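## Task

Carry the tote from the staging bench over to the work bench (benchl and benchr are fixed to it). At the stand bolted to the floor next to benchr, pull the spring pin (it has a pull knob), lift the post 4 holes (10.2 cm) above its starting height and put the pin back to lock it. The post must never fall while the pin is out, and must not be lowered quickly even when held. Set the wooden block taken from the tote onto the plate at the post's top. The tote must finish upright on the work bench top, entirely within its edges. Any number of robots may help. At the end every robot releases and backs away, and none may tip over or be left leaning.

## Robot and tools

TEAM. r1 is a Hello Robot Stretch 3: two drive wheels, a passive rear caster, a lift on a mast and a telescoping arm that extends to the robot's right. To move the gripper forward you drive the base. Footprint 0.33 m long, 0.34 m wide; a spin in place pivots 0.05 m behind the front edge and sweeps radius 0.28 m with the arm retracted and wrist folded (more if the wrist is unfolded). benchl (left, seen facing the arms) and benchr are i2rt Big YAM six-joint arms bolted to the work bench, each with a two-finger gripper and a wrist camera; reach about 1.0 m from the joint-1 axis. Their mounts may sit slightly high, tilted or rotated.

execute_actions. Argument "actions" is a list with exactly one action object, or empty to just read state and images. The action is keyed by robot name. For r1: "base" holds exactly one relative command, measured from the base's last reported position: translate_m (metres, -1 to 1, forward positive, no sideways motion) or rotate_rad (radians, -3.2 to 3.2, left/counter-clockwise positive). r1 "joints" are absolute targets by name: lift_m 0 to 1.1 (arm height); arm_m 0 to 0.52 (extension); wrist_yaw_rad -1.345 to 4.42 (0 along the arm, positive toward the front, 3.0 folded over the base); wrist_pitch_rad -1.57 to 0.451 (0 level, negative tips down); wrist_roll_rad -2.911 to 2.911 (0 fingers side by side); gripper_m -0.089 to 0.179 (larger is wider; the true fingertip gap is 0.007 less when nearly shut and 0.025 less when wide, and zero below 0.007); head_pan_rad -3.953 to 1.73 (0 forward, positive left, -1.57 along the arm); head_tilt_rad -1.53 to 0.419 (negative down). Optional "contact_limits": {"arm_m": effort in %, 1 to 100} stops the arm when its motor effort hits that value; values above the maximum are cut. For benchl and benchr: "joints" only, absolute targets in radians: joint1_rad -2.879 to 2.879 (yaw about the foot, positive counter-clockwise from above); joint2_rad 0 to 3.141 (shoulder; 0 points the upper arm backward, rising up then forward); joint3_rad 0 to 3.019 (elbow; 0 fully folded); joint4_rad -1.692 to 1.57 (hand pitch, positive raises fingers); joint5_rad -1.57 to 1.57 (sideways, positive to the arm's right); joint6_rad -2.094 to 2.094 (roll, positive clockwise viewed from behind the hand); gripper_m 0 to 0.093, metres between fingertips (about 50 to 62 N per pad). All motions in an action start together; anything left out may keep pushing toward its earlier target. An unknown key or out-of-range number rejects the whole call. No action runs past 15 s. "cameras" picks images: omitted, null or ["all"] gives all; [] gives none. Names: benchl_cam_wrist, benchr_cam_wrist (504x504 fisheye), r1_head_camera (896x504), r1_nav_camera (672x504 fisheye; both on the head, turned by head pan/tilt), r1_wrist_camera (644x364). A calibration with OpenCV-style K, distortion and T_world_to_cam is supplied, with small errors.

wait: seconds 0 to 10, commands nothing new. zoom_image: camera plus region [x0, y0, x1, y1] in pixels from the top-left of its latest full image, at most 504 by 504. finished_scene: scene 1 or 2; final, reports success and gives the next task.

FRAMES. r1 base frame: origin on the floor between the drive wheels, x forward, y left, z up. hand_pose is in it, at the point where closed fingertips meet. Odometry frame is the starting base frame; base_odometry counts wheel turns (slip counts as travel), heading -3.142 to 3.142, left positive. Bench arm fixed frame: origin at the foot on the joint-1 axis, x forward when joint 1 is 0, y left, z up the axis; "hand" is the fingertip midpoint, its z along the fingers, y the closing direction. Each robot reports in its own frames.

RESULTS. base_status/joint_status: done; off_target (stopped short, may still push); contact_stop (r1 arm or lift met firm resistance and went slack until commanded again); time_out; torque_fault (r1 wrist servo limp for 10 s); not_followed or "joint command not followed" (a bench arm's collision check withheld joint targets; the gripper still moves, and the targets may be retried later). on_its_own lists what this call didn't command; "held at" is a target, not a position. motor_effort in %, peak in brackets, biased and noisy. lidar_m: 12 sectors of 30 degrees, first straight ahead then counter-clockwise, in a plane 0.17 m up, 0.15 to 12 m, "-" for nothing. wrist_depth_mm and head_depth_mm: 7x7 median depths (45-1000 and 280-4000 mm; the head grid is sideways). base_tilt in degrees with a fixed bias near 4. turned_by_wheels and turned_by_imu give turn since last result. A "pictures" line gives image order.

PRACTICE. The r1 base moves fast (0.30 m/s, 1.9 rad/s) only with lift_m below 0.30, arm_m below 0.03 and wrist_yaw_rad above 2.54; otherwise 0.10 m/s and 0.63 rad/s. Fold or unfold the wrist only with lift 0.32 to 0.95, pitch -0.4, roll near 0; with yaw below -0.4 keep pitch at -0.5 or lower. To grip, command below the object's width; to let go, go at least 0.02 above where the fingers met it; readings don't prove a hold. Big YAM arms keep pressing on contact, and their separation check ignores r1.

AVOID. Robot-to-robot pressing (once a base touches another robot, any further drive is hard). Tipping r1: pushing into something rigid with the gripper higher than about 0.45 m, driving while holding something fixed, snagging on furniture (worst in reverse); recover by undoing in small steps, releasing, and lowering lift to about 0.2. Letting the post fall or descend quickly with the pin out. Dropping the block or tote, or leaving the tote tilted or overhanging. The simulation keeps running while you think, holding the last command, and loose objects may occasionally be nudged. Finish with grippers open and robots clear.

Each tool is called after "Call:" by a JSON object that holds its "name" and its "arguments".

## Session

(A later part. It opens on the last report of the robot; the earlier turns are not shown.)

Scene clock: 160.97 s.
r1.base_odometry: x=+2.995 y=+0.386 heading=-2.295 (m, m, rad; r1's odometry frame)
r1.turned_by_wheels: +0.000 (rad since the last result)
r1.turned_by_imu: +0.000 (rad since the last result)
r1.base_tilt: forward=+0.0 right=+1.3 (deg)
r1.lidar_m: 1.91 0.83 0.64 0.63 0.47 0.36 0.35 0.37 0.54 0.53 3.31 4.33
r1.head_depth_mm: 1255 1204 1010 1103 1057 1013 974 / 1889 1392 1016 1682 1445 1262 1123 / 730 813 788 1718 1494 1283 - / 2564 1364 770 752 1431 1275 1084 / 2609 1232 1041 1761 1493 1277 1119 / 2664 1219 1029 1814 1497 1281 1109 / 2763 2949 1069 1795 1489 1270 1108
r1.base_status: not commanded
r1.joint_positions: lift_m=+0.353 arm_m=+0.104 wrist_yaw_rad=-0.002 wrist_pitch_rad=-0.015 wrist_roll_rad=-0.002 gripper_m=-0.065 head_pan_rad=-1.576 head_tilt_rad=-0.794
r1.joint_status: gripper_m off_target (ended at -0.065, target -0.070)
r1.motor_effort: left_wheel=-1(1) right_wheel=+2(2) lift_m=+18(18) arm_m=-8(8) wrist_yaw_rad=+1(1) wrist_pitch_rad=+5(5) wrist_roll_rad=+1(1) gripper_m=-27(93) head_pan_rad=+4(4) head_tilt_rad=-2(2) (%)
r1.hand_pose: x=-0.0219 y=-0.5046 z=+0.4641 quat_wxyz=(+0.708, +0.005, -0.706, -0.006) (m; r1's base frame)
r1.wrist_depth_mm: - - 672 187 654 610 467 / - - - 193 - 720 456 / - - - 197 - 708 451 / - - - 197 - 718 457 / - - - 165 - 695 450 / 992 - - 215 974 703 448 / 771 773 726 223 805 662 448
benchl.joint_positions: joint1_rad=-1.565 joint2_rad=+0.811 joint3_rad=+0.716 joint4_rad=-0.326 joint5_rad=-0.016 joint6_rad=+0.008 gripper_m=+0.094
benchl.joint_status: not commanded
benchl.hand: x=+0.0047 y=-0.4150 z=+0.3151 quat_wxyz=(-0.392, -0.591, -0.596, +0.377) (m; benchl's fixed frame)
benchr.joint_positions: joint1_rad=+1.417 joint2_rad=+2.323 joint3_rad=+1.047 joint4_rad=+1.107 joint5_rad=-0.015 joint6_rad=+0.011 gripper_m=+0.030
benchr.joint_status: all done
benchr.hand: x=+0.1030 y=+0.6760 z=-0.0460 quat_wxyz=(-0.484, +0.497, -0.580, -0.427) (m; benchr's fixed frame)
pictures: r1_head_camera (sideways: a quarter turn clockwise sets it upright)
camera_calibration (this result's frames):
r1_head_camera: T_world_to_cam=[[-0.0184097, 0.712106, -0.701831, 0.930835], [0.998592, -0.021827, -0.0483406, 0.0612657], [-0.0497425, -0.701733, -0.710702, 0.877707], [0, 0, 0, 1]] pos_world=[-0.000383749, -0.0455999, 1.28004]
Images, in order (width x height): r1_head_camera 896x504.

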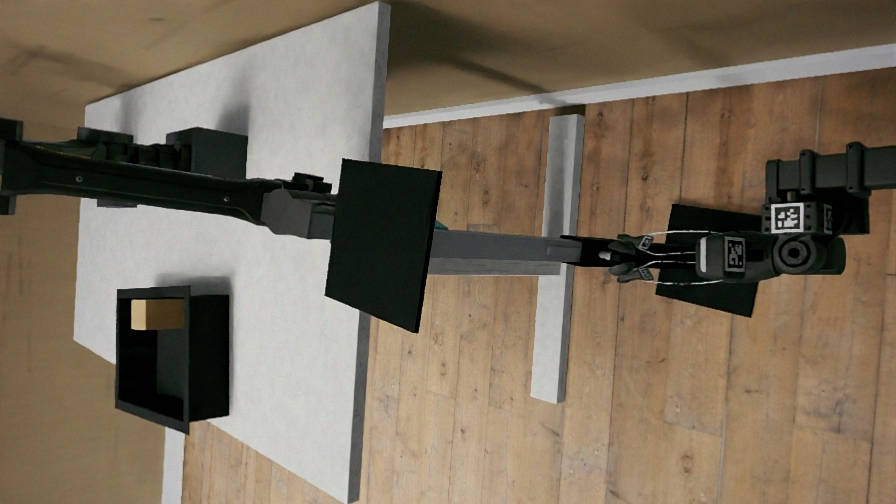

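Call:
{"name": "execute_actions", "arguments": {"actions": [{"r1":{"joints":{"gripper_m":0.05,"arm_m":0.12}}}], "cameras": []}}

Call:
{"name": "execute_actions", "arguments": {"actions": [{"r1":{"joints":{"gripper_m":-0.08}},"benchr":{"joints":{"joint2_rad":2.29}}}], "cameras": []}}

Call:
{"name": "execute_actions", "arguments": {"actions": [{"r1":{"joints":{"arm_m":0.104},"contact_limits":{"arm_m":26}}}], "cameras": ["r1_wrist_camera","r1_head_camera"]}}

Scene clock: 163.37 s.
r1.base_odometry: x=+2.995 y=+0.386 heading=-2.295 (m, m, rad; r1's odometry frame)
r1.turned_by_wheels: +0.000 (rad since the last result)
r1.turned_by_imu: +0.000 (rad since the last result)
r1.base_tilt: forward=-0.1 right=+1.3 (deg)
r1.lidar_m: 1.91 0.83 0.64 0.63 0.47 0.36 0.35 0.37 0.54 0.53 3.32 4.35
r1.head_depth_mm: 1259 1206 1015 1107 1058 1013 974 / 1886 1391 1021 1695 1447 1272 1126 / 730 808 790 1734 1479 1287 - / 2577 1366 776 751 1402 1303 1102 / 2560 1220 1039 1763 1496 1276 1113 / 2717 1218 1037 1794 1495 1276 1113 / 2758 2971 1071 1802 1485 1273 1107
r1.base_status: not commanded
r1.joint_positions: lift_m=+0.353 arm_m=+0.119 wrist_yaw_rad=+0.010 wrist_pitch_rad=-0.020 wrist_roll_rad=-0.002 gripper_m=+0.050 head_pan_rad=-1.576 head_tilt_rad=-0.794
r1.joint_status: all done
r1.motor_effort: left_wheel=+0(3) right_wheel=-3(4) lift_m=+18(18) arm_m=+8(14) wrist_yaw_rad=-8(8) wrist_pitch_rad=+6(7) wrist_roll_rad=+0(0) gripper_m=+4(82) head_pan_rad=+4(4) head_tilt_rad=-2(2) (%)
r1.hand_pose: x=-0.0189 y=-0.5197 z=+0.4629 quat_wxyz=(+0.708, +0.011, -0.706, -0.004) (m; r1's base frame)
r1.wrist_depth_mm: - - 704 172 657 643 481 / - - - 178 - 748 470 / - - - 181 - 757 469 / - - - 183 - 725 466 / - - - 165 - 720 468 / 992 997 924 200 - 722 463 / 753 768 734 207 775 669 456
benchl.joint_positions: joint1_rad=-1.565 joint2_rad=+0.811 joint3_rad=+0.716 joint4_rad=-0.326 joint5_rad=-0.016 joint6_rad=+0.008 gripper_m=+0.094
benchl.joint_status: not commanded
benchl.hand: x=+0.0047 y=-0.4150 z=+0.3151 quat_wxyz=(-0.392, -0.591, -0.596, +0.377) (m; benchl's fixed frame)
benchr.joint_positions: joint1_rad=+1.417 joint2_rad=+2.323 joint3_rad=+1.047 joint4_rad=+1.107 joint5_rad=-0.015 joint6_rad=+0.011 gripper_m=+0.030
benchr.joint_status: not commanded
benchr.hand: x=+0.1030 y=+0.6760 z=-0.0460 quat_wxyz=(-0.484, +0.497, -0.580, -0.427) (m; benchr's fixed frame)
pictures: none
No camera images: the call's "cameras" was empty. Leave "cameras" out to get every camera's image.

Scene clock: 165.17 s.
r1.base_odometry: x=+2.995 y=+0.386 heading=-2.295 (m, m, rad; r1's odometry frame)
r1.turned_by_wheels: +0.000 (rad since the last result)
r1.turned_by_imu: +0.000 (rad since the last result)
r1.base_tilt: forward=-0.1 right=+1.2 (deg)
r1.lidar_m: 1.90 0.83 0.64 0.63 0.47 0.36 0.35 0.37 0.54 0.54 3.31 4.34
r1.head_depth_mm: 1256 1204 1010 1098 1054 1020 976 / 1871 1398 1026 1682 1455 1271 1124 / 729 812 791 1720 1489 1291 - / 2571 1359 775 749 1435 1300 1096 / 2570 1236 1040 1775 1493 1278 1118 / 2678 1218 1033 1814 1496 1276 1111 / 2720 3000 1070 1799 1489 1274 1109
r1.base_status: not commanded
r1.joint_positions: lift_m=+0.353 arm_m=+0.119 wrist_yaw_rad=-0.010 wrist_pitch_rad=-0.022 wrist_roll_rad=-0.002 gripper_m=-0.078 head_pan_rad=-1.576 head_tilt_rad=-0.794
r1.joint_status: all done
r1.motor_effort: left_wheel=-2(2) right_wheel=+3(3) lift_m=+18(18) arm_m=+7(8) wrist_yaw_rad=+8(8) wrist_pitch_rad=+7(7) wrist_roll_rad=+1(1) gripper_m=-38(99) head_pan_rad=+4(4) head_tilt_rad=-2(2) (%)
r1.hand_pose: x=-0.0241 y=-0.5199 z=+0.4622 quat_wxyz=(+0.708, +0.005, -0.706, -0.012) (m; r1's base frame)
r1.wrist_depth_mm: - - 720 172 688 615 458 / - - - 177 - 693 450 / - - - 178 - 705 458 / - - - 182 - 703 457 / - - - 153 - 691 448 / 978 - 986 196 980 689 451 / 760 778 713 205 800 652 440
benchl.joint_positions: joint1_rad=-1.565 joint2_rad=+0.811 joint3_rad=+0.716 joint4_rad=-0.326 joint5_rad=-0.016 joint6_rad=+0.008 gripper_m=+0.094
benchl.joint_status: not commanded
benchl.hand: x=+0.0047 y=-0.4150 z=+0.3151 quat_wxyz=(-0.392, -0.591, -0.596, +0.377) (m; benchl's fixed frame)
benchr.joint_positions: joint1_rad=+1.417 joint2_rad=+2.323 joint3_rad=+1.047 joint4_rad=+1.107 joint5_rad=-0.015 joint6_rad=+0.011 gripper_m=+0.030
benchr.joint_status: all done
benchr.hand: x=+0.1030 y=+0.6760 z=-0.0460 quat_wxyz=(-0.484, +0.497, -0.580, -0.427) (m; benchr's fixed frame)
pictures: none
No camera images: the call's "cameras" was empty. Leave "cameras" out to get every camera's image.

Scene clock: 166.13 s.
r1.base_odometry: x=+2.995 y=+0.386 heading=-2.295 (m, m, rad; r1's odometry frame)
r1.turned_by_wheels: +0.000 (rad since the last result)
r1.turned_by_imu: +0.000 (rad since the last result)
r1.base_tilt: forward=+0.0 right=+1.4 (deg)
r1.lidar_m: 1.90 0.83 0.64 0.63 0.47 0.36 0.35 0.37 0.54 0.53 3.30 4.38
r1.head_depth_mm: 1265 1209 1012 1098 1058 1011 974 / 1867 1399 1017 1687 1455 1270 1121 / 730 811 788 1720 1497 1293 - / 2570 1357 774 750 1433 1276 1076 / 2567 1227 1037 1767 1500 1280 1114 / 2698 1220 1035 1804 1494 1276 1115 / 2740 2989 1066 1794 1491 1269 1107
r1.base_status: not commanded
r1.joint_positions: lift_m=+0.353 arm_m=+0.105 wrist_yaw_rad=-0.002 wrist_pitch_rad=-0.021 wrist_roll_rad=-0.002 gripper_m=-0.074 head_pan_rad=-1.576 head_tilt_rad=-0.794
r1.joint_status: all done
r1.on_its_own: gripper_m is held at -0.073, not at your -0.080, by its stall guard, which is still easing
r1.motor_effort: left_wheel=+0(2) right_wheel=+1(3) lift_m=+19(18) arm_m=-8(13) wrist_yaw_rad=+1(8) wrist_pitch_rad=+7(7) wrist_roll_rad=+0(1) gripper_m=-5(38) head_pan_rad=+4(4) head_tilt_rad=-2(2) (%)
r1.contact_limits: arm_m 26 (drawing in: default 19, maximum 32; extending or still: default 26, maximum 43)
r1.hand_pose: x=-0.0220 y=-0.5055 z=+0.4625 quat_wxyz=(+0.708, +0.007, -0.706, -0.009) (m; r1's base frame)
r1.wrist_depth_mm: - - 706 185 660 626 459 / - - - 192 - 707 461 / - - - 193 - 715 454 / - - - 197 - 710 450 / - - - 164 - 713 448 / 997 985 - 213 966 689 445 / 780 764 717 223 790 650 442
benchl.joint_positions: joint1_rad=-1.565 joint2_rad=+0.811 joint3_rad=+0.716 joint4_rad=-0.326 joint5_rad=-0.016 joint6_rad=+0.008 gripper_m=+0.094
benchl.joint_status: not commanded
benchl.hand: x=+0.0047 y=-0.4150 z=+0.3151 quat_wxyz=(-0.392, -0.591, -0.596, +0.377) (m; benchl's fixed frame)
benchr.joint_positions: joint1_rad=+1.417 joint2_rad=+2.323 joint3_rad=+1.047 joint4_rad=+1.107 joint5_rad=-0.015 joint6_rad=+0.011 gripper_m=+0.030
benchr.joint_status: not commanded
benchr.hand: x=+0.1030 y=+0.6760 z=-0.0460 quat_wxyz=(-0.484, +0.497, -0.580, -0.427) (m; benchr's fixed frame)
pictures: r1_head_camera (sideways: a quarter turn clockwise sets it upright), r1_wrist_camera
camera_calibration (this result's frames):
r1_head_camera: T_world_to_cam=[[-0.0184095, 0.712106, -0.70183, 0.930834], [0.998592, -0.0218272, -0.0483406, 0.0612657], [-0.0497426, -0.701732, -0.710702, 0.877707], [0, 0, 0, 1]] pos_world=[-0.00038376, -0.0455999, 1.28004]
r1_wrist_camera: T_world_to_cam=[[-0.998843, 0.017346, 0.0448511, -0.0368659], [-0.0400049, 0.21784, -0.975164, 0.590632], [-0.0266856, -0.97583, -0.216894, -0.227671], [0, 0, 0, 1]] pos_world=[-0.0192706, -0.350192, 0.528236]
Images, in order (width x height): r1_head_camera 896x504, r1_wrist_camera 644x364.

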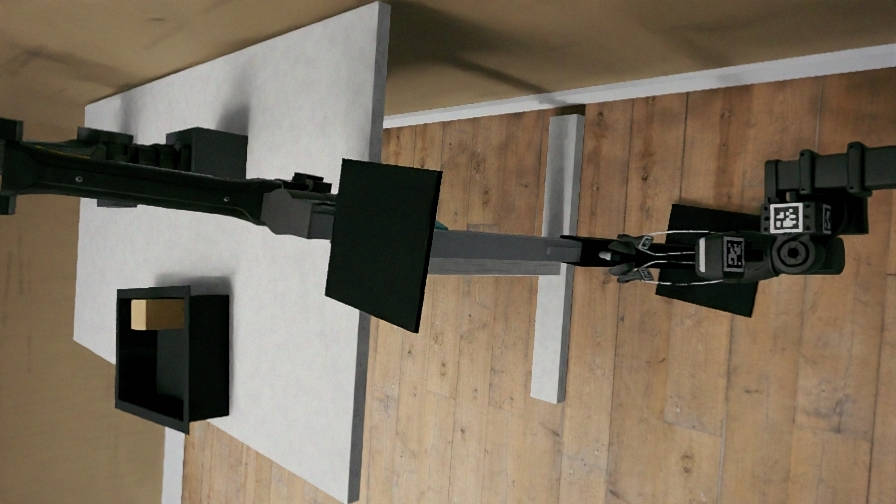

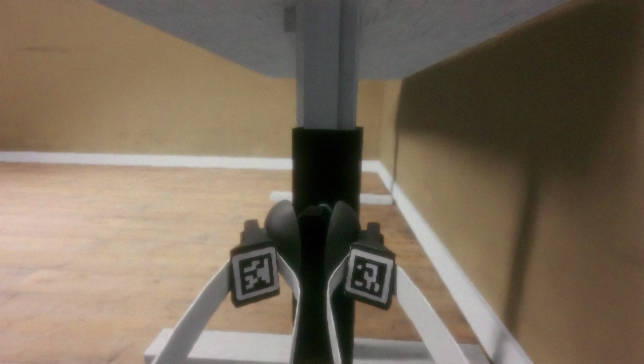

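Call:
{"name": "execute_actions", "arguments": {"actions": [{"r1":{"joints":{"arm_m":0.095,"gripper_m":-0.085}}}], "cameras": ["r1_wrist_camera","r1_head_camera"]}}

Call:
{"name": "zoom_image", "arguments": {"camera": "r1_head_camera", "region": [540,200,700,320]}}

Scene clock: 167.50 s.
r1.base_odometry: x=+2.995 y=+0.386 heading=-2.295 (m, m, rad; r1's odometry frame)
r1.turned_by_wheels: +0.000 (rad since the last result)
r1.turned_by_imu: +0.000 (rad since the last result)
r1.base_tilt: forward=-0.1 right=+1.3 (deg)
r1.lidar_m: 1.91 0.83 0.64 0.63 0.47 0.36 0.35 0.37 0.54 0.53 3.31 4.39
r1.head_depth_mm: 1267 1201 1011 1097 1056 1009 978 / 1888 1387 1023 1691 1445 1266 1123 / 722 814 789 1718 1481 1293 - / 2595 1365 770 748 1438 1275 1073 / 2602 1226 1038 1756 1504 1287 1116 / 2693 1220 1033 1805 1488 1269 1113 / 2758 2959 1068 1783 1489 1268 1106
r1.base_status: not commanded
r1.joint_positions: lift_m=+0.353 arm_m=+0.095 wrist_yaw_rad=-0.004 wrist_pitch_rad=-0.022 wrist_roll_rad=-0.002 gripper_m=-0.083 head_pan_rad=-1.576 head_tilt_rad=-0.794
r1.joint_status: all done
r1.motor_effort: left_wheel=-1(1) right_wheel=+3(3) lift_m=+18(18) arm_m=-5(10) wrist_yaw_rad=+3(3) wrist_pitch_rad=+7(7) wrist_roll_rad=+1(1) gripper_m=-36(92) head_pan_rad=+4(4) head_tilt_rad=-2(1) (%)
r1.hand_pose: x=-0.0225 y=-0.4961 z=+0.4623 quat_wxyz=(+0.708, +0.007, -0.706, -0.010) (m; r1's base frame)
r1.wrist_depth_mm: - - 707 194 677 621 457 / - - - 201 - 718 456 / - - - 202 - 695 455 / - - - 206 - 711 449 / - - - - - 696 450 / - 982 993 225 - 690 448 / 756 773 717 234 733 661 444
benchl.joint_positions: joint1_rad=-1.565 joint2_rad=+0.811 joint3_rad=+0.716 joint4_rad=-0.326 joint5_rad=-0.016 joint6_rad=+0.008 gripper_m=+0.094
benchl.joint_status: not commanded
benchl.hand: x=+0.0047 y=-0.4150 z=+0.3151 quat_wxyz=(-0.392, -0.591, -0.596, +0.377) (m; benchl's fixed frame)
benchr.joint_positions: joint1_rad=+1.417 joint2_rad=+2.323 joint3_rad=+1.047 joint4_rad=+1.107 joint5_rad=-0.015 joint6_rad=+0.011 gripper_m=+0.030
benchr.joint_status: not commanded
benchr.hand: x=+0.1030 y=+0.6760 z=-0.0460 quat_wxyz=(-0.484, +0.497, -0.580, -0.427) (m; benchr's fixed frame)
pictures: r1_head_camera (sideways: a quarter turn clockwise sets it upright), r1_wrist_camera
camera_calibration (this result's frames):
r1_head_camera: T_world_to_cam=[[-0.0184096, 0.712106, -0.701831, 0.930835], [0.998592, -0.0218271, -0.0483406, 0.0612657], [-0.0497425, -0.701733, -0.710702, 0.877707], [0, 0, 0, 1]] pos_world=[-0.000383755, -0.0455999, 1.28004]
r1_wrist_camera: T_world_to_cam=[[-0.998802, 0.0195624, 0.0448633, -0.0365014], [-0.03951, 0.218715, -0.974988, 0.588716], [-0.0288854, -0.975593, -0.21768, -0.218089], [0, 0, 0, 1]] pos_world=[-0.0194971, -0.340814, 0.528155]
Images, in order (width x height): r1_head_camera 896x504, r1_wrist_camera 644x364.

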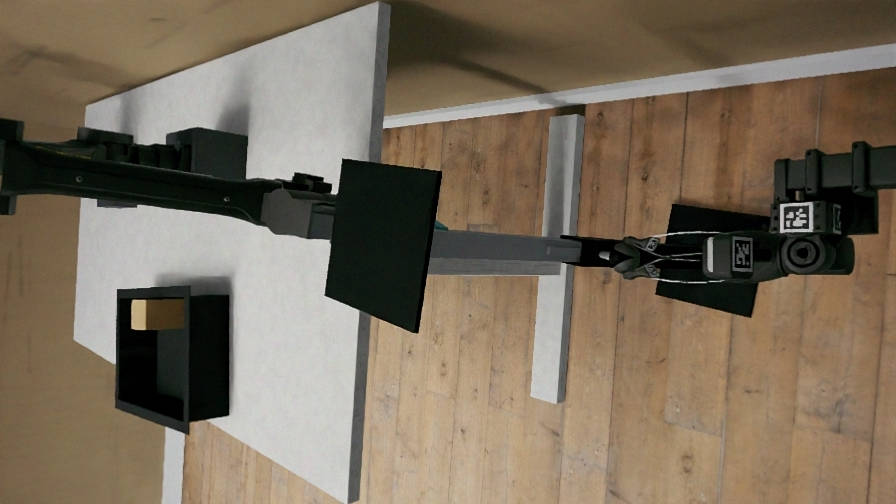

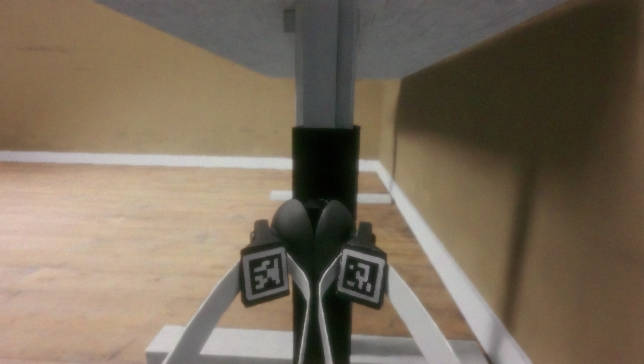

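Region (540, 200, 700, 320) of r1_head_camera's 896x504 image, scaled by 3.150, with more detail than that image has; it fills the top 378 rows of this view, and the rest is white.

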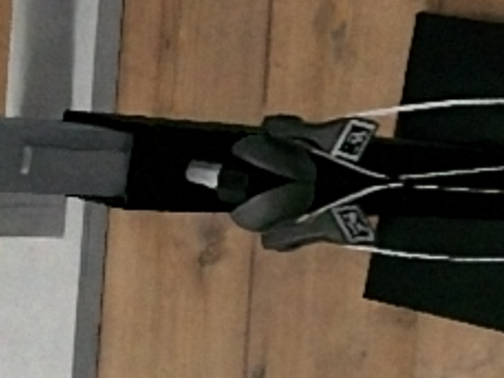

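Call:
{"name": "execute_actions", "arguments": {"actions": [{"r1":{"joints":{"gripper_m":0.06}},"benchr":{"joints":{"joint2_rad":2.335,"joint3_rad":1.047,"joint4_rad":1.13}}}], "cameras": []}}

Call:
{"name": "execute_actions", "arguments": {"actions": [{"r1":{"joints":{"arm_m":0.124,"lift_m":0.357}}}], "cameras": []}}

Call:
{"name": "execute_actions", "arguments": {"actions": [{"r1":{"joints":{"gripper_m":-0.075}}}], "cameras": []}}

Call:
{"name": "execute_actions", "arguments": {"actions": [{"r1":{"joints":{"arm_m":0.108}}}], "cameras": ["r1_wrist_camera","r1_head_camera"]}}

Scene clock: 170.60 s.
r1.base_odometry: x=+2.995 y=+0.386 heading=-2.295 (m, m, rad; r1's odometry frame)
r1.turned_by_wheels: +0.000 (rad since the last result)
r1.turned_by_imu: +0.000 (rad since the last result)
r1.base_tilt: forward=-0.1 right=+1.3 (deg)
r1.lidar_m: 1.91 0.83 0.64 0.63 0.47 0.36 0.35 0.37 0.54 0.53 3.32 4.38
r1.head_depth_mm: 1263 1206 1014 1105 1061 1012 975 / 1874 1390 1024 1673 1453 1259 1124 / 724 814 827 1726 1485 1292 - / 2565 1372 775 731 1431 1275 1080 / 2608 1227 1036 1761 1493 1275 1110 / 2684 1224 1029 1788 1496 1272 1111 / 2752 3019 1065 1776 1489 1264 1113
r1.base_status: not commanded
r1.joint_positions: lift_m=+0.353 arm_m=+0.095 wrist_yaw_rad=-0.003 wrist_pitch_rad=-0.021 wrist_roll_rad=-0.002 gripper_m=+0.060 head_pan_rad=-1.576 head_tilt_rad=-0.794
r1.joint_status: all done
r1.motor_effort: left_wheel=-1(1) right_wheel=+2(3) lift_m=+18(18) arm_m=-3(5) wrist_yaw_rad=+2(3) wrist_pitch_rad=+7(7) wrist_roll_rad=+0(1) gripper_m=+1(79) head_pan_rad=+5(4) head_tilt_rad=-2(2) (%)
r1.hand_pose: x=-0.0223 y=-0.4960 z=+0.4625 quat_wxyz=(+0.708, +0.007, -0.706, -0.009) (m; r1's base frame)
r1.wrist_depth_mm: - - 695 195 683 625 459 / - - - 201 - 719 451 / - - - 203 - 722 457 / - - - 206 - 704 452 / - - - 214 - 700 447 / 990 - 956 222 - 685 451 / 763 748 706 234 801 640 446
benchl.joint_positions: joint1_rad=-1.565 joint2_rad=+0.811 joint3_rad=+0.716 joint4_rad=-0.326 joint5_rad=-0.016 joint6_rad=+0.008 gripper_m=+0.094
benchl.joint_status: not commanded
benchl.hand: x=+0.0047 y=-0.4150 z=+0.3151 quat_wxyz=(-0.392, -0.591, -0.596, +0.377) (m; benchl's fixed frame)
benchr.joint_positions: joint1_rad=+1.417 joint2_rad=+2.329 joint3_rad=+1.046 joint4_rad=+1.109 joint5_rad=-0.015 joint6_rad=+0.011 gripper_m=+0.030
benchr.joint_status: all done
benchr.hand: x=+0.1027 y=+0.6746 z=-0.0501 quat_wxyz=(-0.483, +0.499, -0.581, -0.425) (m; benchr's fixed frame)
pictures: none
No camera images: the call's "cameras" was empty. Leave "cameras" out to get every camera's image.

Scene clock: 171.80 s.
r1.base_odometry: x=+2.995 y=+0.386 heading=-2.295 (m, m, rad; r1's odometry frame)
r1.turned_by_wheels: +0.000 (rad since the last result)
r1.turned_by_imu: +0.000 (rad since the last result)
r1.base_tilt: forward=-0.1 right=+1.3 (deg)
r1.lidar_m: 1.90 0.83 0.64 0.63 0.47 0.36 0.35 0.37 0.54 0.53 3.32 4.37
r1.head_depth_mm: 1258 1201 1007 1097 1055 1012 975 / 1876 1392 1020 1671 1451 1269 1128 / 724 814 827 1733 1486 1292 - / 2562 1365 774 733 1418 1304 1093 / 2568 1234 1042 1771 1504 1282 1112 / 2704 1222 1034 1804 1490 1275 1111 / 2765 3020 1065 1783 1485 1267 1110
r1.base_status: not commanded
r1.joint_positions: lift_m=+0.356 arm_m=+0.124 wrist_yaw_rad=-0.003 wrist_pitch_rad=-0.021 wrist_roll_rad=-0.002 gripper_m=+0.060 head_pan_rad=-1.576 head_tilt_rad=-0.794
r1.joint_status: all done
r1.motor_effort: left_wheel=-1(1) right_wheel=+2(2) lift_m=+35(38) arm_m=+3(3) wrist_yaw_rad=+2(3) wrist_pitch_rad=+7(7) wrist_roll_rad=+1(1) gripper_m=+1(1) head_pan_rad=+4(4) head_tilt_rad=-2(2) (%)
r1.hand_pose: x=-0.0222 y=-0.5243 z=+0.4656 quat_wxyz=(+0.708, +0.007, -0.706, -0.009) (m; r1's base frame)
r1.wrist_depth_mm: - - 691 167 662 627 462 / - - - 173 - 733 462 / - - - 173 - 723 461 / - - - 176 - 719 456 / - - - 181 - 697 459 / - - 956 191 982 696 453 / 769 780 747 200 802 635 441
benchl.joint_positions: joint1_rad=-1.565 joint2_rad=+0.811 joint3_rad=+0.716 joint4_rad=-0.326 joint5_rad=-0.016 joint6_rad=+0.008 gripper_m=+0.094
benchl.joint_status: not commanded
benchl.hand: x=+0.0047 y=-0.4150 z=+0.3151 quat_wxyz=(-0.392, -0.591, -0.596, +0.377) (m; benchl's fixed frame)
benchr.joint_positions: joint1_rad=+1.417 joint2_rad=+2.329 joint3_rad=+1.046 joint4_rad=+1.109 joint5_rad=-0.015 joint6_rad=+0.011 gripper_m=+0.030
benchr.joint_status: not commanded
benchr.hand: x=+0.1027 y=+0.6746 z=-0.0501 quat_wxyz=(-0.483, +0.499, -0.581, -0.425) (m; benchr's fixed frame)
pictures: none
No camera images: the call's "cameras" was empty. Leave "cameras" out to get every camera's image.

Scene clock: 173.63 s.
r1.base_odometry: x=+2.995 y=+0.386 heading=-2.295 (m, m, rad; r1's odometry frame)
r1.turned_by_wheels: +0.000 (rad since the last result)
r1.turned_by_imu: +0.000 (rad since the last result)
r1.base_tilt: forward=-0.1 right=+1.3 (deg)
r1.lidar_m: 1.91 0.83 0.64 0.63 0.47 0.36 0.35 0.37 0.54 0.53 3.29 4.36
r1.head_depth_mm: 1262 1201 1015 1100 1059 1013 977 / 1886 1393 1021 1675 1456 1270 1127 / 726 813 827 1734 1486 1283 - / 2578 1366 774 752 1442 1265 1098 / 2613 1226 1040 1756 1498 1280 1114 / 2702 1219 1041 1797 1504 1271 1113 / 2758 2949 1072 1796 1492 1275 1108
r1.base_status: not commanded
r1.joint_positions: lift_m=+0.356 arm_m=+0.124 wrist_yaw_rad=-0.023 wrist_pitch_rad=-0.022 wrist_roll_rad=-0.002 gripper_m=-0.073 head_pan_rad=-1.576 head_tilt_rad=-0.794
r1.joint_status: all done
r1.on_its_own: wrist_yaw_rad is at rest, and its effort (+18) is outside its rest range (-12 to +12)
r1.motor_effort: left_wheel=-2(2) right_wheel=+2(5) lift_m=+34(35) arm_m=+3(3) wrist_yaw_rad=+18(18) wrist_pitch_rad=+7(7) wrist_roll_rad=+1(1) gripper_m=-38(99) head_pan_rad=+4(4) head_tilt_rad=-1(1) (%)
r1.hand_pose: x=-0.0273 y=-0.5242 z=+0.4655 quat_wxyz=(+0.708, +0.000, -0.706, -0.016) (m; r1's base frame)
r1.wrist_depth_mm: - - 682 166 671 598 442 / - - - 173 - 674 448 / - - - 175 - 684 448 / - - - 176 - 677 446 / - - - 153 - 672 445 / 994 993 967 190 - 672 442 / 782 782 792 201 783 648 434
benchl.joint_positions: joint1_rad=-1.565 joint2_rad=+0.811 joint3_rad=+0.716 joint4_rad=-0.326 joint5_rad=-0.016 joint6_rad=+0.008 gripper_m=+0.094
benchl.joint_status: not commanded
benchl.hand: x=+0.0047 y=-0.4150 z=+0.3151 quat_wxyz=(-0.392, -0.591, -0.596, +0.377) (m; benchl's fixed frame)
benchr.joint_positions: joint1_rad=+1.417 joint2_rad=+2.329 joint3_rad=+1.046 joint4_rad=+1.109 joint5_rad=-0.015 joint6_rad=+0.011 gripper_m=+0.030
benchr.joint_status: not commanded
benchr.hand: x=+0.1027 y=+0.6746 z=-0.0501 quat_wxyz=(-0.483, +0.499, -0.581, -0.425) (m; benchr's fixed frame)
pictures: none
No camera images: the call's "cameras" was empty. Leave "cameras" out to get every camera's image.

Scene clock: 174.80 s.
r1.base_odometry: x=+2.995 y=+0.386 heading=-2.295 (m, m, rad; r1's odometry frame)
r1.turned_by_wheels: +0.000 (rad since the last result)
r1.turned_by_imu: +0.000 (rad since the last result)
r1.base_tilt: forward=-0.1 right=+1.4 (deg)
r1.lidar_m: 1.91 0.83 0.64 0.63 0.46 0.36 0.35 0.37 0.54 0.53 3.30 4.35
r1.head_depth_mm: 1261 1206 1014 1101 1059 1017 972 / 1867 1379 1021 1685 1448 1265 1130 / 723 807 826 1723 1495 1295 - / 2579 1369 773 733 1435 1271 1085 / 2582 1230 1040 1764 1491 1290 1114 / 2673 1222 1035 1812 1488 1273 1114 / 2771 2969 1072 1784 1492 1267 1106
r1.base_status: not commanded
r1.joint_positions: lift_m=+0.356 arm_m=+0.109 wrist_yaw_rad=-0.002 wrist_pitch_rad=-0.019 wrist_roll_rad=-0.002 gripper_m=-0.067 head_pan_rad=-1.576 head_tilt_rad=-0.794
r1.joint_status: all done
r1.on_its_own: gripper_m is held at -0.068, not at your -0.075, by its stall guard, which is still easing
r1.motor_effort: left_wheel=+1(2) right_wheel=-1(2) lift_m=+35(35) arm_m=-12(14) wrist_yaw_rad=+1(18) wrist_pitch_rad=+6(7) wrist_roll_rad=+1(1) gripper_m=-32(38) head_pan_rad=+4(4) head_tilt_rad=-2(2) (%)
r1.hand_pose: x=-0.0219 y=-0.5099 z=+0.4663 quat_wxyz=(+0.708, +0.006, -0.706, -0.008) (m; r1's base frame)
r1.wrist_depth_mm: - - 671 182 644 627 465 / - - - 187 - 717 459 / - - - 190 - 712 457 / - - - 192 - 713 456 / - - - 159 - 705 451 / - - 996 207 977 702 447 / 761 770 730 217 787 672 446
benchl.joint_positions: joint1_rad=-1.565 joint2_rad=+0.811 joint3_rad=+0.716 joint4_rad=-0.326 joint5_rad=-0.016 joint6_rad=+0.008 gripper_m=+0.094
benchl.joint_status: not commanded
benchl.hand: x=+0.0047 y=-0.4150 z=+0.3151 quat_wxyz=(-0.392, -0.591, -0.596, +0.377) (m; benchl's fixed frame)
benchr.joint_positions: joint1_rad=+1.417 joint2_rad=+2.330 joint3_rad=+1.046 joint4_rad=+1.109 joint5_rad=-0.015 joint6_rad=+0.011 gripper_m=+0.030
benchr.joint_status: not commanded
benchr.hand: x=+0.1027 y=+0.6744 z=-0.0508 quat_wxyz=(-0.482, +0.499, -0.581, -0.425) (m; benchr's fixed frame)
pictures: r1_head_camera (sideways: a quarter turn clockwise sets it upright), r1_wrist_camera
camera_calibration (this result's frames):
r1_head_camera: T_world_to_cam=[[-0.0184096, 0.712106, -0.701831, 0.930835], [0.998592, -0.0218271, -0.0483406, 0.0612657], [-0.0497425, -0.701733, -0.710702, 0.877707], [0, 0, 0, 1]] pos_world=[-0.000383755, -0.0455999, 1.28004]
r1_wrist_camera: T_world_to_cam=[[-0.998843, 0.0174407, 0.0448064, -0.036886], [-0.0400117, 0.215246, -0.97574, 0.594274], [-0.026662, -0.976404, -0.214299, -0.232643], [0, 0, 0, 1]] pos_world=[-0.0192682, -0.354425, 0.531654]
Images, in order (width x height): r1_head_camera 896x504, r1_wrist_camera 644x364.

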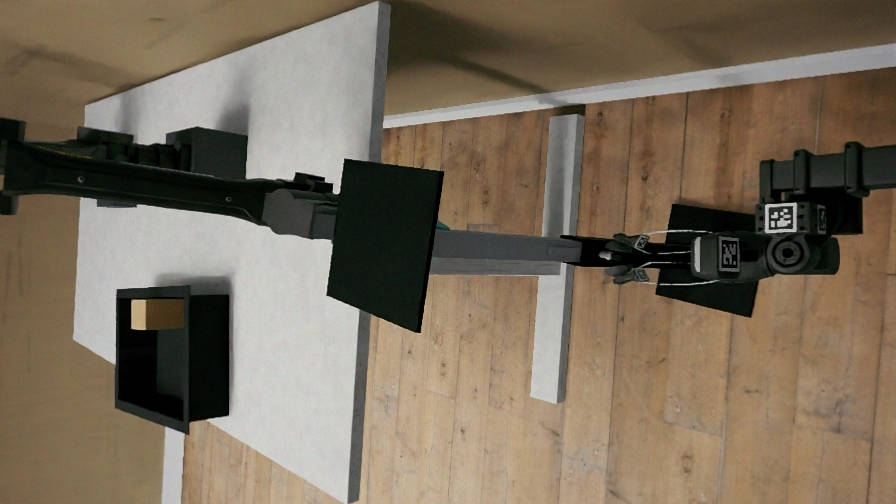

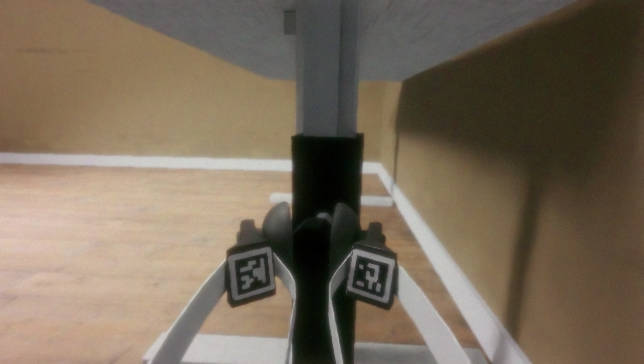

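Call:
{"name": "execute_actions", "arguments": {"actions": [{"r1":{"joints":{"gripper_m":-0.08}},"benchr":{"joints":{"joint2_rad":2.27}}}], "cameras": []}}

Call:
{"name": "execute_actions", "arguments": {"actions": [{"r1":{"joints":{"arm_m":0.101}}}], "cameras": ["r1_wrist_camera","r1_head_camera"]}}

Call:
{"name": "zoom_image", "arguments": {"camera": "r1_head_camera", "region": [540,200,700,320]}}

Scene clock: 176.20 s.
r1.base_odometry: x=+2.995 y=+0.386 heading=-2.295 (m, m, rad; r1's odometry frame)
r1.turned_by_wheels: +0.000 (rad since the last result)
r1.turned_by_imu: +0.000 (rad since the last result)
r1.base_tilt: forward=+0.0 right=+1.4 (deg)
r1.lidar_m: 1.91 0.83 0.64 0.63 0.47 0.36 0.35 0.37 0.54 0.53 3.29 4.36
r1.head_depth_mm: 1262 1204 1013 1106 1059 1012 975 / 1862 1386 1020 1686 1448 1262 1129 / 729 811 827 1732 1485 1289 - / 2547 1368 773 732 1434 1269 1078 / 2593 1228 1031 1759 1492 1280 1115 / 2706 1219 1035 1793 1491 1273 1113 / 2742 2998 1071 1789 1488 1277 1103
r1.base_status: not commanded
r1.joint_positions: lift_m=+0.356 arm_m=+0.109 wrist_yaw_rad=-0.002 wrist_pitch_rad=-0.019 wrist_roll_rad=-0.002 gripper_m=-0.078 head_pan_rad=-1.576 head_tilt_rad=-0.794
r1.joint_status: all done
r1.motor_effort: left_wheel=+1(1) right_wheel=-1(1) lift_m=+35(34) arm_m=-12(11) wrist_yaw_rad=+1(1) wrist_pitch_rad=+6(6) wrist_roll_rad=+1(1) gripper_m=-38(97) head_pan_rad=+4(4) head_tilt_rad=-2(2) (%)
r1.hand_pose: x=-0.0219 y=-0.5099 z=+0.4663 quat_wxyz=(+0.708, +0.006, -0.706, -0.008) (m; r1's base frame)
r1.wrist_depth_mm: - - 674 182 647 608 467 / - - - 188 - 723 454 / - - - 189 - 710 452 / - - - 191 - 712 455 / - - - 157 - 689 448 / 991 997 981 207 994 681 445 / 760 757 737 217 788 662 445
benchl.joint_positions: joint1_rad=-1.565 joint2_rad=+0.811 joint3_rad=+0.716 joint4_rad=-0.326 joint5_rad=-0.016 joint6_rad=+0.008 gripper_m=+0.094
benchl.joint_status: not commanded
benchl.hand: x=+0.0047 y=-0.4150 z=+0.3151 quat_wxyz=(-0.392, -0.591, -0.596, +0.377) (m; benchl's fixed frame)
benchr.joint_positions: joint1_rad=+1.417 joint2_rad=+2.329 joint3_rad=+1.046 joint4_rad=+1.109 joint5_rad=-0.015 joint6_rad=+0.011 gripper_m=+0.030
benchr.joint_status: all done
benchr.hand: x=+0.1028 y=+0.6747 z=-0.0498 quat_wxyz=(-0.483, +0.498, -0.581, -0.425) (m; benchr's fixed frame)
pictures: none
No camera images: the call's "cameras" was empty. Leave "cameras" out to get every camera's image.

Scene clock: 177.00 s.
r1.base_odometry: x=+2.995 y=+0.386 heading=-2.295 (m, m, rad; r1's odometry frame)
r1.turned_by_wheels: +0.000 (rad since the last result)
r1.turned_by_imu: +0.000 (rad since the last result)
r1.base_tilt: forward=+0.0 right=+1.4 (deg)
r1.lidar_m: 1.91 0.83 0.64 0.63 0.47 0.36 0.35 0.37 0.54 0.53 3.30 4.37
r1.head_depth_mm: 1262 1202 1010 1103 1056 1015 972 / 1875 1386 1024 1682 1447 1273 1127 / 724 814 829 1722 1485 1284 - / 2574 1360 773 734 1430 1267 1082 / 2607 1226 1038 1773 1498 1286 1113 / 2690 1221 1034 1813 1485 1269 1110 / 2748 2985 1068 1799 1489 1276 1114
r1.base_status: not commanded
r1.joint_positions: lift_m=+0.356 arm_m=+0.102 wrist_yaw_rad=-0.002 wrist_pitch_rad=-0.018 wrist_roll_rad=-0.002 gripper_m=-0.075 head_pan_rad=-1.576 head_tilt_rad=-0.794
r1.joint_status: all done
r1.motor_effort: left_wheel=+0(1) right_wheel=+0(1) lift_m=+35(35) arm_m=-8(16) wrist_yaw_rad=+1(1) wrist_pitch_rad=+6(6) wrist_roll_rad=+1(1) gripper_m=-36(38) head_pan_rad=+4(4) head_tilt_rad=-2(2) (%)
r1.hand_pose: x=-0.0219 y=-0.5026 z=+0.4666 quat_wxyz=(+0.708, +0.006, -0.706, -0.007) (m; r1's base frame)
r1.wrist_depth_mm: - - 683 188 645 615 464 / - - - 195 - 724 462 / - - - 197 - 721 453 / - - - 199 - 712 449 / - - - 165 - 698 448 / - - - 215 - 698 450 / 769 764 737 227 783 670 438
benchl.joint_positions: joint1_rad=-1.565 joint2_rad=+0.811 joint3_rad=+0.716 joint4_rad=-0.326 joint5_rad=-0.016 joint6_rad=+0.008 gripper_m=+0.094
benchl.joint_status: not commanded
benchl.hand: x=+0.0047 y=-0.4150 z=+0.3151 quat_wxyz=(-0.392, -0.591, -0.596, +0.377) (m; benchl's fixed frame)
benchr.joint_positions: joint1_rad=+1.417 joint2_rad=+2.329 joint3_rad=+1.046 joint4_rad=+1.109 joint5_rad=-0.015 joint6_rad=+0.011 gripper_m=+0.030
benchr.joint_status: not commanded
benchr.hand: x=+0.1028 y=+0.6747 z=-0.0498 quat_wxyz=(-0.483, +0.498, -0.581, -0.425) (m; benchr's fixed frame)
pictures: r1_head_camera (sideways: a quarter turn clockwise sets it upright), r1_wrist_camera
camera_calibration (this result's frames):
r1_head_camera: T_world_to_cam=[[-0.0184095, 0.712106, -0.701831, 0.930835], [0.998592, -0.0218272, -0.0483406, 0.0612657], [-0.0497426, -0.701733, -0.710702, 0.877707], [0, 0, 0, 1]] pos_world=[-0.00038376, -0.0455999, 1.28004]
r1_wrist_camera: T_world_to_cam=[[-0.998848, 0.0172039, 0.0447896, -0.0370652], [-0.0400748, 0.21418, -0.975972, 0.592532], [-0.0263835, -0.976643, -0.213244, -0.225998], [0, 0, 0, 1]] pos_world=[-0.0192395, -0.34699, 0.531762]
Images, in order (width x height): r1_head_camera 896x504, r1_wrist_camera 644x364.

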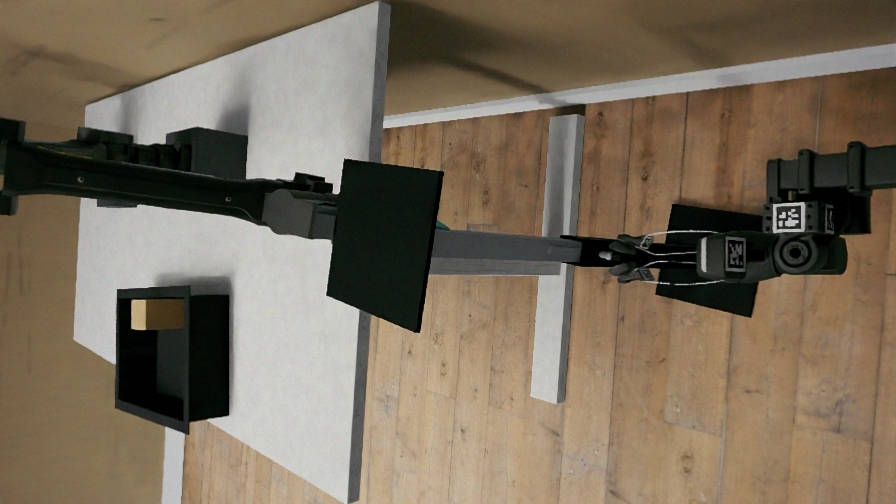

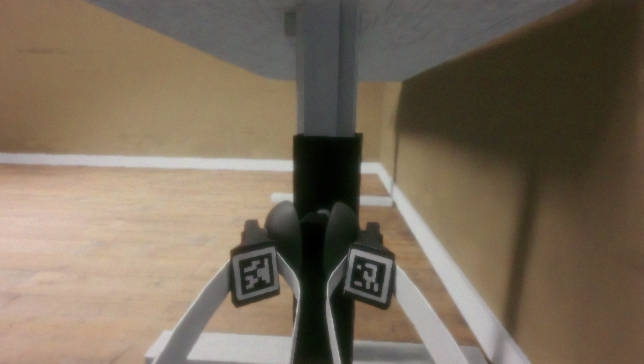

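Region (540, 200, 700, 320) of r1_head_camera's 896x504 image, scaled by 3.150, with more detail than that image has; it fills the top 378 rows of this view, and the rest is white.

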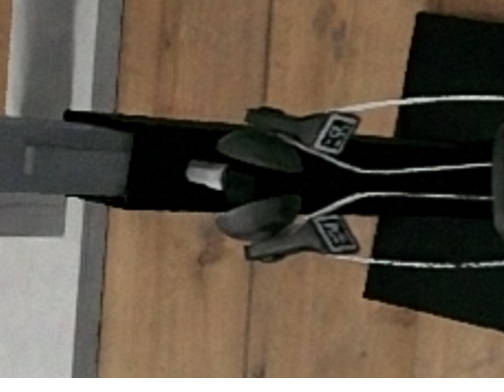

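Call:
{"name": "execute_actions", "arguments": {"actions": [{"r1":{"joints":{"gripper_m":0.06}}}], "cameras": []}}

Call:
{"name": "execute_actions", "arguments": {"actions": [{"r1":{"joints":{"arm_m":0.127,"wrist_yaw_rad":-0.03}},"benchr":{"joints":{"joint2_rad":2.255}}}], "cameras": []}}

Call:
{"name": "execute_actions", "arguments": {"actions": [{"r1":{"joints":{"gripper_m":-0.085}}}], "cameras": []}}

Call:
{"name": "execute_actions", "arguments": {"actions": [{"r1":{"joints":{"arm_m":0.11},"contact_limits":{"arm_m":30}}}], "cameras": ["r1_head_camera"]}}

Call:
{"name": "zoom_image", "arguments": {"camera": "r1_head_camera", "region": [540,200,700,320]}}

Call:
{"name": "execute_actions", "arguments": {"actions": [{"benchr":{"joints":{"joint2_rad":2.19,"joint3_rad":1.07,"joint4_rad":1.12}}}], "cameras": ["r1_head_camera"]}}

Scene clock: 180.57 s.
r1.base_odometry: x=+2.995 y=+0.386 heading=-2.295 (m, m, rad; r1's odometry frame)
r1.turned_by_wheels: +0.000 (rad since the last result)
r1.turned_by_imu: +0.000 (rad since the last result)
r1.base_tilt: forward=-0.1 right=+1.3 (deg)
r1.lidar_m: 1.91 0.83 0.64 0.63 0.47 0.36 0.35 0.37 0.54 0.53 3.32 4.36
r1.head_depth_mm: 1266 1208 1018 1103 1057 1015 971 / 1885 1394 1020 1677 1447 1263 1126 / 725 814 827 1736 1492 1284 - / 2532 1367 775 734 1435 1272 1084 / 2571 1224 1035 1750 1496 1286 1117 / 2701 1222 1038 1790 1487 1268 1112 / 2772 2982 1071 1797 1490 1278 1113
r1.base_status: not commanded
r1.joint_positions: lift_m=+0.356 arm_m=+0.101 wrist_yaw_rad=-0.002 wrist_pitch_rad=-0.018 wrist_roll_rad=-0.002 gripper_m=+0.060 head_pan_rad=-1.576 head_tilt_rad=-0.794
r1.joint_status: all done
r1.motor_effort: left_wheel=+0(0) right_wheel=+1(1) lift_m=+35(34) arm_m=-4(8) wrist_yaw_rad=+1(1) wrist_pitch_rad=+6(6) wrist_roll_rad=+1(1) gripper_m=+0(79) head_pan_rad=+4(4) head_tilt_rad=-2(2) (%)
r1.hand_pose: x=-0.0219 y=-0.5021 z=+0.4666 quat_wxyz=(+0.708, +0.006, -0.706, -0.007) (m; r1's base frame)
r1.wrist_depth_mm: - - 676 190 654 612 455 / - - - 196 - 723 457 / - - - 198 - 708 459 / - - - 201 - 707 452 / - - - 206 - 699 451 / 998 - 965 216 988 692 448 / 781 775 720 225 812 640 450
benchl.joint_positions: joint1_rad=-1.565 joint2_rad=+0.811 joint3_rad=+0.716 joint4_rad=-0.326 joint5_rad=-0.016 joint6_rad=+0.008 gripper_m=+0.094
benchl.joint_status: not commanded
benchl.hand: x=+0.0047 y=-0.4150 z=+0.3151 quat_wxyz=(-0.392, -0.591, -0.596, +0.377) (m; benchl's fixed frame)
benchr.joint_positions: joint1_rad=+1.417 joint2_rad=+2.329 joint3_rad=+1.046 joint4_rad=+1.109 joint5_rad=-0.015 joint6_rad=+0.011 gripper_m=+0.030
benchr.joint_status: not commanded
benchr.hand: x=+0.1028 y=+0.6747 z=-0.0498 quat_wxyz=(-0.483, +0.498, -0.581, -0.425) (m; benchr's fixed frame)
pictures: none
No camera images: the call's "cameras" was empty. Leave "cameras" out to get every camera's image.

Scene clock: 181.70 s.
r1.base_odometry: x=+2.995 y=+0.386 heading=-2.295 (m, m, rad; r1's odometry frame)
r1.turned_by_wheels: +0.000 (rad since the last result)
r1.turned_by_imu: +0.000 (rad since the last result)
r1.base_tilt: forward=-0.1 right=+1.3 (deg)
r1.lidar_m: 1.91 0.83 0.64 0.63 0.47 0.36 0.35 0.37 0.54 0.54 3.32 4.36
r1.head_depth_mm: 1267 1208 1015 1104 1050 1016 973 / 1889 1385 1021 1696 1437 1269 1124 / 723 812 827 1728 1487 1297 1097 / 2564 1372 773 733 1407 1305 1097 / 2590 1231 1036 1756 1494 1282 1115 / 2666 1220 1035 1798 1495 1277 1112 / 2774 3000 1068 1792 1485 1271 1111
r1.base_status: not commanded
r1.joint_positions: lift_m=+0.356 arm_m=+0.127 wrist_yaw_rad=-0.027 wrist_pitch_rad=-0.018 wrist_roll_rad=-0.002 gripper_m=+0.060 head_pan_rad=-1.576 head_tilt_rad=-0.794
r1.joint_status: all done
r1.motor_effort: left_wheel=+0(0) right_wheel=+0(0) lift_m=+34(35) arm_m=+3(3) wrist_yaw_rad=-2(3) wrist_pitch_rad=+6(6) wrist_roll_rad=+1(1) gripper_m=+1(1) head_pan_rad=+4(4) head_tilt_rad=-1(2) (%)
r1.hand_pose: x=-0.0284 y=-0.5273 z=+0.4666 quat_wxyz=(+0.708, -0.003, -0.706, -0.016) (m; r1's base frame)
r1.wrist_depth_mm: - 790 688 164 643 589 451 / - - - 171 - 678 441 / - - - 172 - 687 441 / - - - 173 - 676 441 / - - - 177 - 681 438 / 983 - 959 188 922 667 442 / 765 758 777 195 808 607 439
benchl.joint_positions: joint1_rad=-1.565 joint2_rad=+0.811 joint3_rad=+0.716 joint4_rad=-0.326 joint5_rad=-0.016 joint6_rad=+0.008 gripper_m=+0.094
benchl.joint_status: not commanded
benchl.hand: x=+0.0047 y=-0.4150 z=+0.3151 quat_wxyz=(-0.392, -0.591, -0.596, +0.377) (m; benchl's fixed frame)
benchr.joint_positions: joint1_rad=+1.417 joint2_rad=+2.328 joint3_rad=+1.046 joint4_rad=+1.109 joint5_rad=-0.015 joint6_rad=+0.011 gripper_m=+0.030
benchr.joint_status: all done
benchr.hand: x=+0.1028 y=+0.6748 z=-0.0496 quat_wxyz=(-0.483, +0.498, -0.581, -0.426) (m; benchr's fixed frame)
pictures: none
No camera images: the call's "cameras" was empty. Leave "cameras" out to get every camera's image.

Scene clock: 183.63 s.
r1.base_odometry: x=+2.995 y=+0.386 heading=-2.295 (m, m, rad; r1's odometry frame)
r1.turned_by_wheels: +0.000 (rad since the last result)
r1.turned_by_imu: +0.000 (rad since the last result)
r1.base_tilt: forward=-0.1 right=+1.3 (deg)
r1.lidar_m: 1.90 0.83 0.64 0.63 0.47 0.36 0.35 0.37 0.54 0.53 3.30 4.37
r1.head_depth_mm: 1261 1205 1012 1101 1057 1014 971 / 1894 1394 1023 1684 1456 1259 1132 / 733 816 789 1718 1487 1292 1098 / 2565 1367 772 751 1415 1269 1098 / 2597 1225 1037 1759 1493 1275 1116 / 2685 1222 1037 1790 1493 1282 1110 / 2753 2975 1069 1796 1485 1266 1109
r1.base_status: not commanded
r1.joint_positions: lift_m=+0.356 arm_m=+0.127 wrist_yaw_rad=-0.037 wrist_pitch_rad=-0.018 wrist_roll_rad=-0.002 gripper_m=-0.083 head_pan_rad=-1.576 head_tilt_rad=-0.794
r1.joint_status: all done
r1.motor_effort: left_wheel=+0(0) right_wheel=-5(6) lift_m=+35(35) arm_m=+3(3) wrist_yaw_rad=+5(5) wrist_pitch_rad=+6(6) wrist_roll_rad=+1(2) gripper_m=-44(99) head_pan_rad=+4(4) head_tilt_rad=-2(2) (%)
r1.hand_pose: x=-0.0309 y=-0.5273 z=+0.4666 quat_wxyz=(+0.708, -0.007, -0.706, -0.020) (m; r1's base frame)
r1.wrist_depth_mm: - 779 663 165 648 593 437 / - - - 171 - 669 435 / - - - 171 - 661 433 / - - - 174 - 671 428 / - - - 177 - 657 431 / - - 943 186 965 658 430 / 783 757 763 196 791 625 427
benchl.joint_positions: joint1_rad=-1.565 joint2_rad=+0.811 joint3_rad=+0.716 joint4_rad=-0.326 joint5_rad=-0.016 joint6_rad=+0.008 gripper_m=+0.094
benchl.joint_status: not commanded
benchl.hand: x=+0.0047 y=-0.4150 z=+0.3151 quat_wxyz=(-0.392, -0.591, -0.596, +0.377) (m; benchl's fixed frame)
benchr.joint_positions: joint1_rad=+1.417 joint2_rad=+2.324 joint3_rad=+1.046 joint4_rad=+1.107 joint5_rad=-0.015 joint6_rad=+0.011 gripper_m=+0.030
benchr.joint_status: not commanded
benchr.hand: x=+0.1029 y=+0.6754 z=-0.0476 quat_wxyz=(-0.483, +0.498, -0.581, -0.426) (m; benchr's fixed frame)
pictures: none
No camera images: the call's "cameras" was empty. Leave "cameras" out to get every camera's image.

Scene clock: 185.00 s.
r1.base_odometry: x=+2.995 y=+0.386 heading=-2.294 (m, m, rad; r1's odometry frame)
r1.turned_by_wheels: +0.000 (rad since the last result)
r1.turned_by_imu: +0.000 (rad since the last result)
r1.base_tilt: forward=-0.1 right=+1.4 (deg)
r1.lidar_m: 1.90 0.83 0.64 0.63 0.47 0.36 0.35 0.37 0.54 0.53 3.31 4.39
r1.head_depth_mm: 1266 1203 1018 1105 1054 1014 977 / 1858 1385 1016 1691 1452 1268 1127 / 729 812 785 1747 1496 1292 - / 2539 1368 772 750 1414 1270 1081 / 2580 1231 1035 1765 1494 1277 1116 / 2708 1221 1031 1804 1490 1272 1109 / 2746 2992 1065 1792 1494 1274 1109
r1.base_status: not commanded
r1.joint_positions: lift_m=+0.356 arm_m=+0.112 wrist_yaw_rad=-0.011 wrist_pitch_rad=-0.011 wrist_roll_rad=-0.002 gripper_m=-0.076 head_pan_rad=-1.576 head_tilt_rad=-0.794
r1.joint_status: all done
r1.on_its_own: gripper_m is held at -0.078, not at your -0.085, by its stall guard, which is still easing; arm_m is at rest, and its effort (-19) is outside its rest range (-14 to +14); wrist_yaw_rad is at rest, and its effort (-15) is outside its rest range (-12 to +12)
r1.motor_effort: left_wheel=+6(7) right_wheel=-11(12) lift_m=+35(34) arm_m=-19(17) wrist_yaw_rad=-15(16) wrist_pitch_rad=+4(6) wrist_roll_rad=+1(1) gripper_m=-42(44) head_pan_rad=+4(4) head_tilt_rad=-2(2) (%)
r1.contact_limits: arm_m 30 (drawing in: default 19, maximum 32; extending or still: default 26, maximum 43)
r1.hand_pose: x=-0.0242 y=-0.5129 z=+0.4684 quat_wxyz=(+0.708, +0.000, -0.706, -0.008) (m; r1's base frame)
r1.wrist_depth_mm: - 743 652 179 638 605 450 / - - - 185 - 707 455 / - - - 190 - 703 457 / - - - 189 - 700 449 / - - - 162 - 699 446 / - - 939 203 - 685 448 / 793 781 800 211 823 683 440
benchl.joint_positions: joint1_rad=-1.565 joint2_rad=+0.811 joint3_rad=+0.716 joint4_rad=-0.326 joint5_rad=-0.016 joint6_rad=+0.008 gripper_m=+0.094
benchl.joint_status: not commanded
benchl.hand: x=+0.0047 y=-0.4150 z=+0.3151 quat_wxyz=(-0.392, -0.591, -0.596, +0.377) (m; benchl's fixed frame)
benchr.joint_positions: joint1_rad=+1.417 joint2_rad=+2.324 joint3_rad=+1.046 joint4_rad=+1.107 joint5_rad=-0.015 joint6_rad=+0.011 gripper_m=+0.030
benchr.joint_status: not commanded
benchr.hand: x=+0.1029 y=+0.6754 z=-0.0476 quat_wxyz=(-0.483, +0.498, -0.581, -0.426) (m; benchr's fixed frame)
pictures: r1_head_camera (sideways: a quarter turn clockwise sets it upright)
camera_calibration (this result's frames):
r1_head_camera: T_world_to_cam=[[-0.0184094, 0.712106, -0.701831, 0.930835], [0.998592, -0.0218273, -0.0483406, 0.0612657], [-0.0497427, -0.701733, -0.710702, 0.877707], [0, 0, 0, 1]] pos_world=[-0.000383766, -0.0455999, 1.28004]
Images, in order (width x height): r1_head_camera 896x504.

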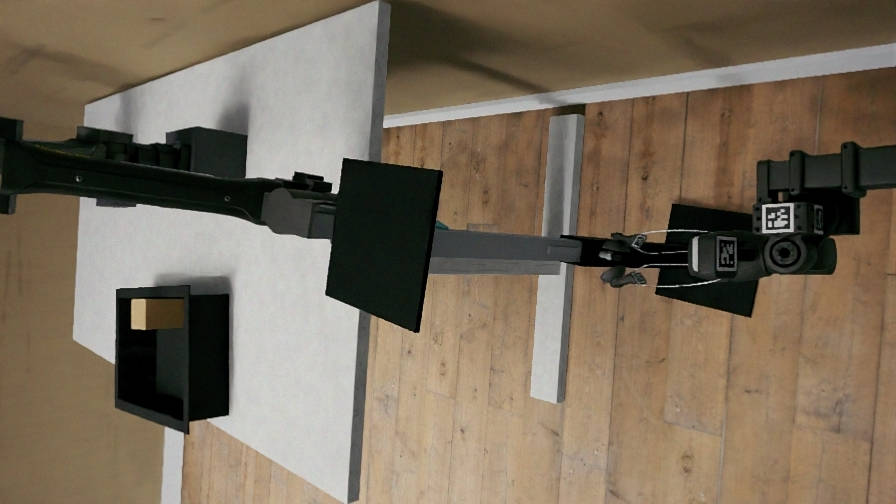

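Region (540, 200, 700, 320) of r1_head_camera's 896x504 image, scaled by 3.150, with more detail than that image has; it fills the top 378 rows of this view, and the rest is white.

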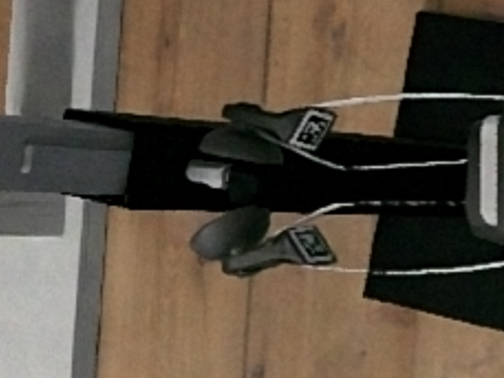

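Scene clock: 185.70 s.
r1.base_odometry: x=+2.995 y=+0.386 heading=-2.294 (m, m, rad; r1's odometry frame)
r1.turned_by_wheels: +0.000 (rad since the last result)
r1.turned_by_imu: +0.000 (rad since the last result)
r1.base_tilt: forward=+0.0 right=+1.4 (deg)
r1.lidar_m: 1.91 0.83 0.64 0.63 0.47 0.36 0.35 0.37 0.54 0.53 3.31 4.36
r1.head_depth_mm: 1270 1207 1013 1106 1058 1016 978 / 1900 1377 1018 1677 1442 1267 1125 / 736 810 759 1761 1493 1293 - / 2588 1363 697 750 1405 1273 1081 / 2559 1223 1040 1758 1495 1278 1116 / 2713 1220 1028 1800 1488 1274 1112 / 2769 2958 1064 1786 1493 1263 1112
r1.base_status: not commanded
r1.joint_positions: lift_m=+0.356 arm_m=+0.112 wrist_yaw_rad=-0.011 wrist_pitch_rad=-0.011 wrist_roll_rad=-0.002 gripper_m=-0.072 head_pan_rad=-1.576 head_tilt_rad=-0.794
r1.joint_status: not commanded
r1.on_its_own: gripper_m is held at -0.074, not at your -0.085, by its stall guard, which is still easing; arm_m is at rest, and its effort (-19) is outside its rest range (-14 to +14); wrist_yaw_rad is at rest, and its effort (-15) is outside its rest range (-12 to +12)
r1.motor_effort: left_wheel=+6(6) right_wheel=-11(11) lift_m=+35(35) arm_m=-19(19) wrist_yaw_rad=-15(15) wrist_pitch_rad=+3(3) wrist_roll_rad=+1(1) gripper_m=-39(40) head_pan_rad=+4(4) head_tilt_rad=-2(2) (%)
r1.hand_pose: x=-0.0242 y=-0.5129 z=+0.4684 quat_wxyz=(+0.708, +0.000, -0.706, -0.008) (m; r1's base frame)
r1.wrist_depth_mm: - 745 641 178 632 604 455 / - - - 184 - 716 450 / - - - 189 - 701 451 / - - - 189 - 692 445 / - - - 162 - 705 451 / - - 931 203 - 696 445 / 773 773 786 211 798 656 444
benchl.joint_positions: joint1_rad=-1.565 joint2_rad=+0.811 joint3_rad=+0.716 joint4_rad=-0.326 joint5_rad=-0.016 joint6_rad=+0.008 gripper_m=+0.094
benchl.joint_status: not commanded
benchl.hand: x=+0.0047 y=-0.4150 z=+0.3151 quat_wxyz=(-0.392, -0.591, -0.596, +0.377) (m; benchl's fixed frame)
benchr.joint_positions: joint1_rad=+1.416 joint2_rad=+2.279 joint3_rad=+1.035 joint4_rad=+1.077 joint5_rad=-0.015 joint6_rad=+0.011 gripper_m=+0.030
benchr.joint_status: all done
benchr.hand: x=+0.1034 y=+0.6770 z=-0.0288 quat_wxyz=(-0.484, +0.497, -0.580, -0.427) (m; benchr's fixed frame)
pictures: r1_head_camera (sideways: a quarter turn clockwise sets it upright)
camera_calibration (this result's frames):
r1_head_camera: T_world_to_cam=[[-0.0184096, 0.712106, -0.701831, 0.930835], [0.998592, -0.0218271, -0.0483406, 0.0612657], [-0.0497425, -0.701733, -0.710702, 0.877707], [0, 0, 0, 1]] pos_world=[-0.000383755, -0.0455999, 1.28004]
Images, in order (width x height): r1_head_camera 896x504.

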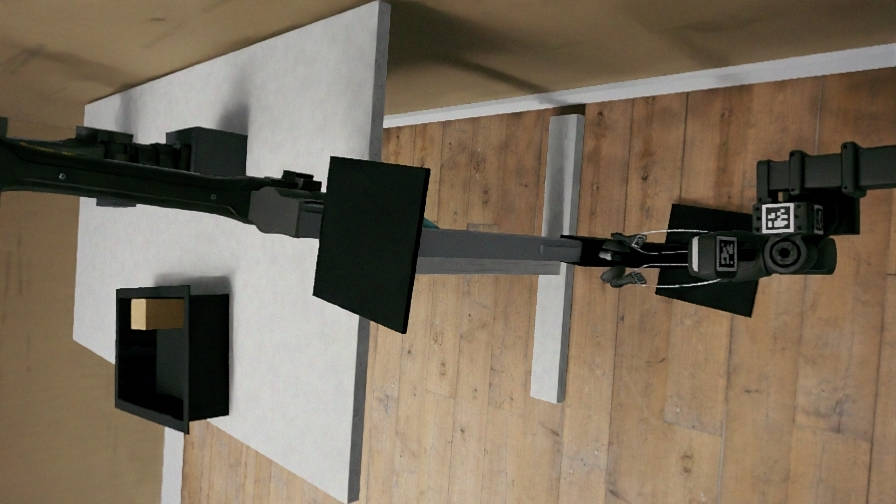

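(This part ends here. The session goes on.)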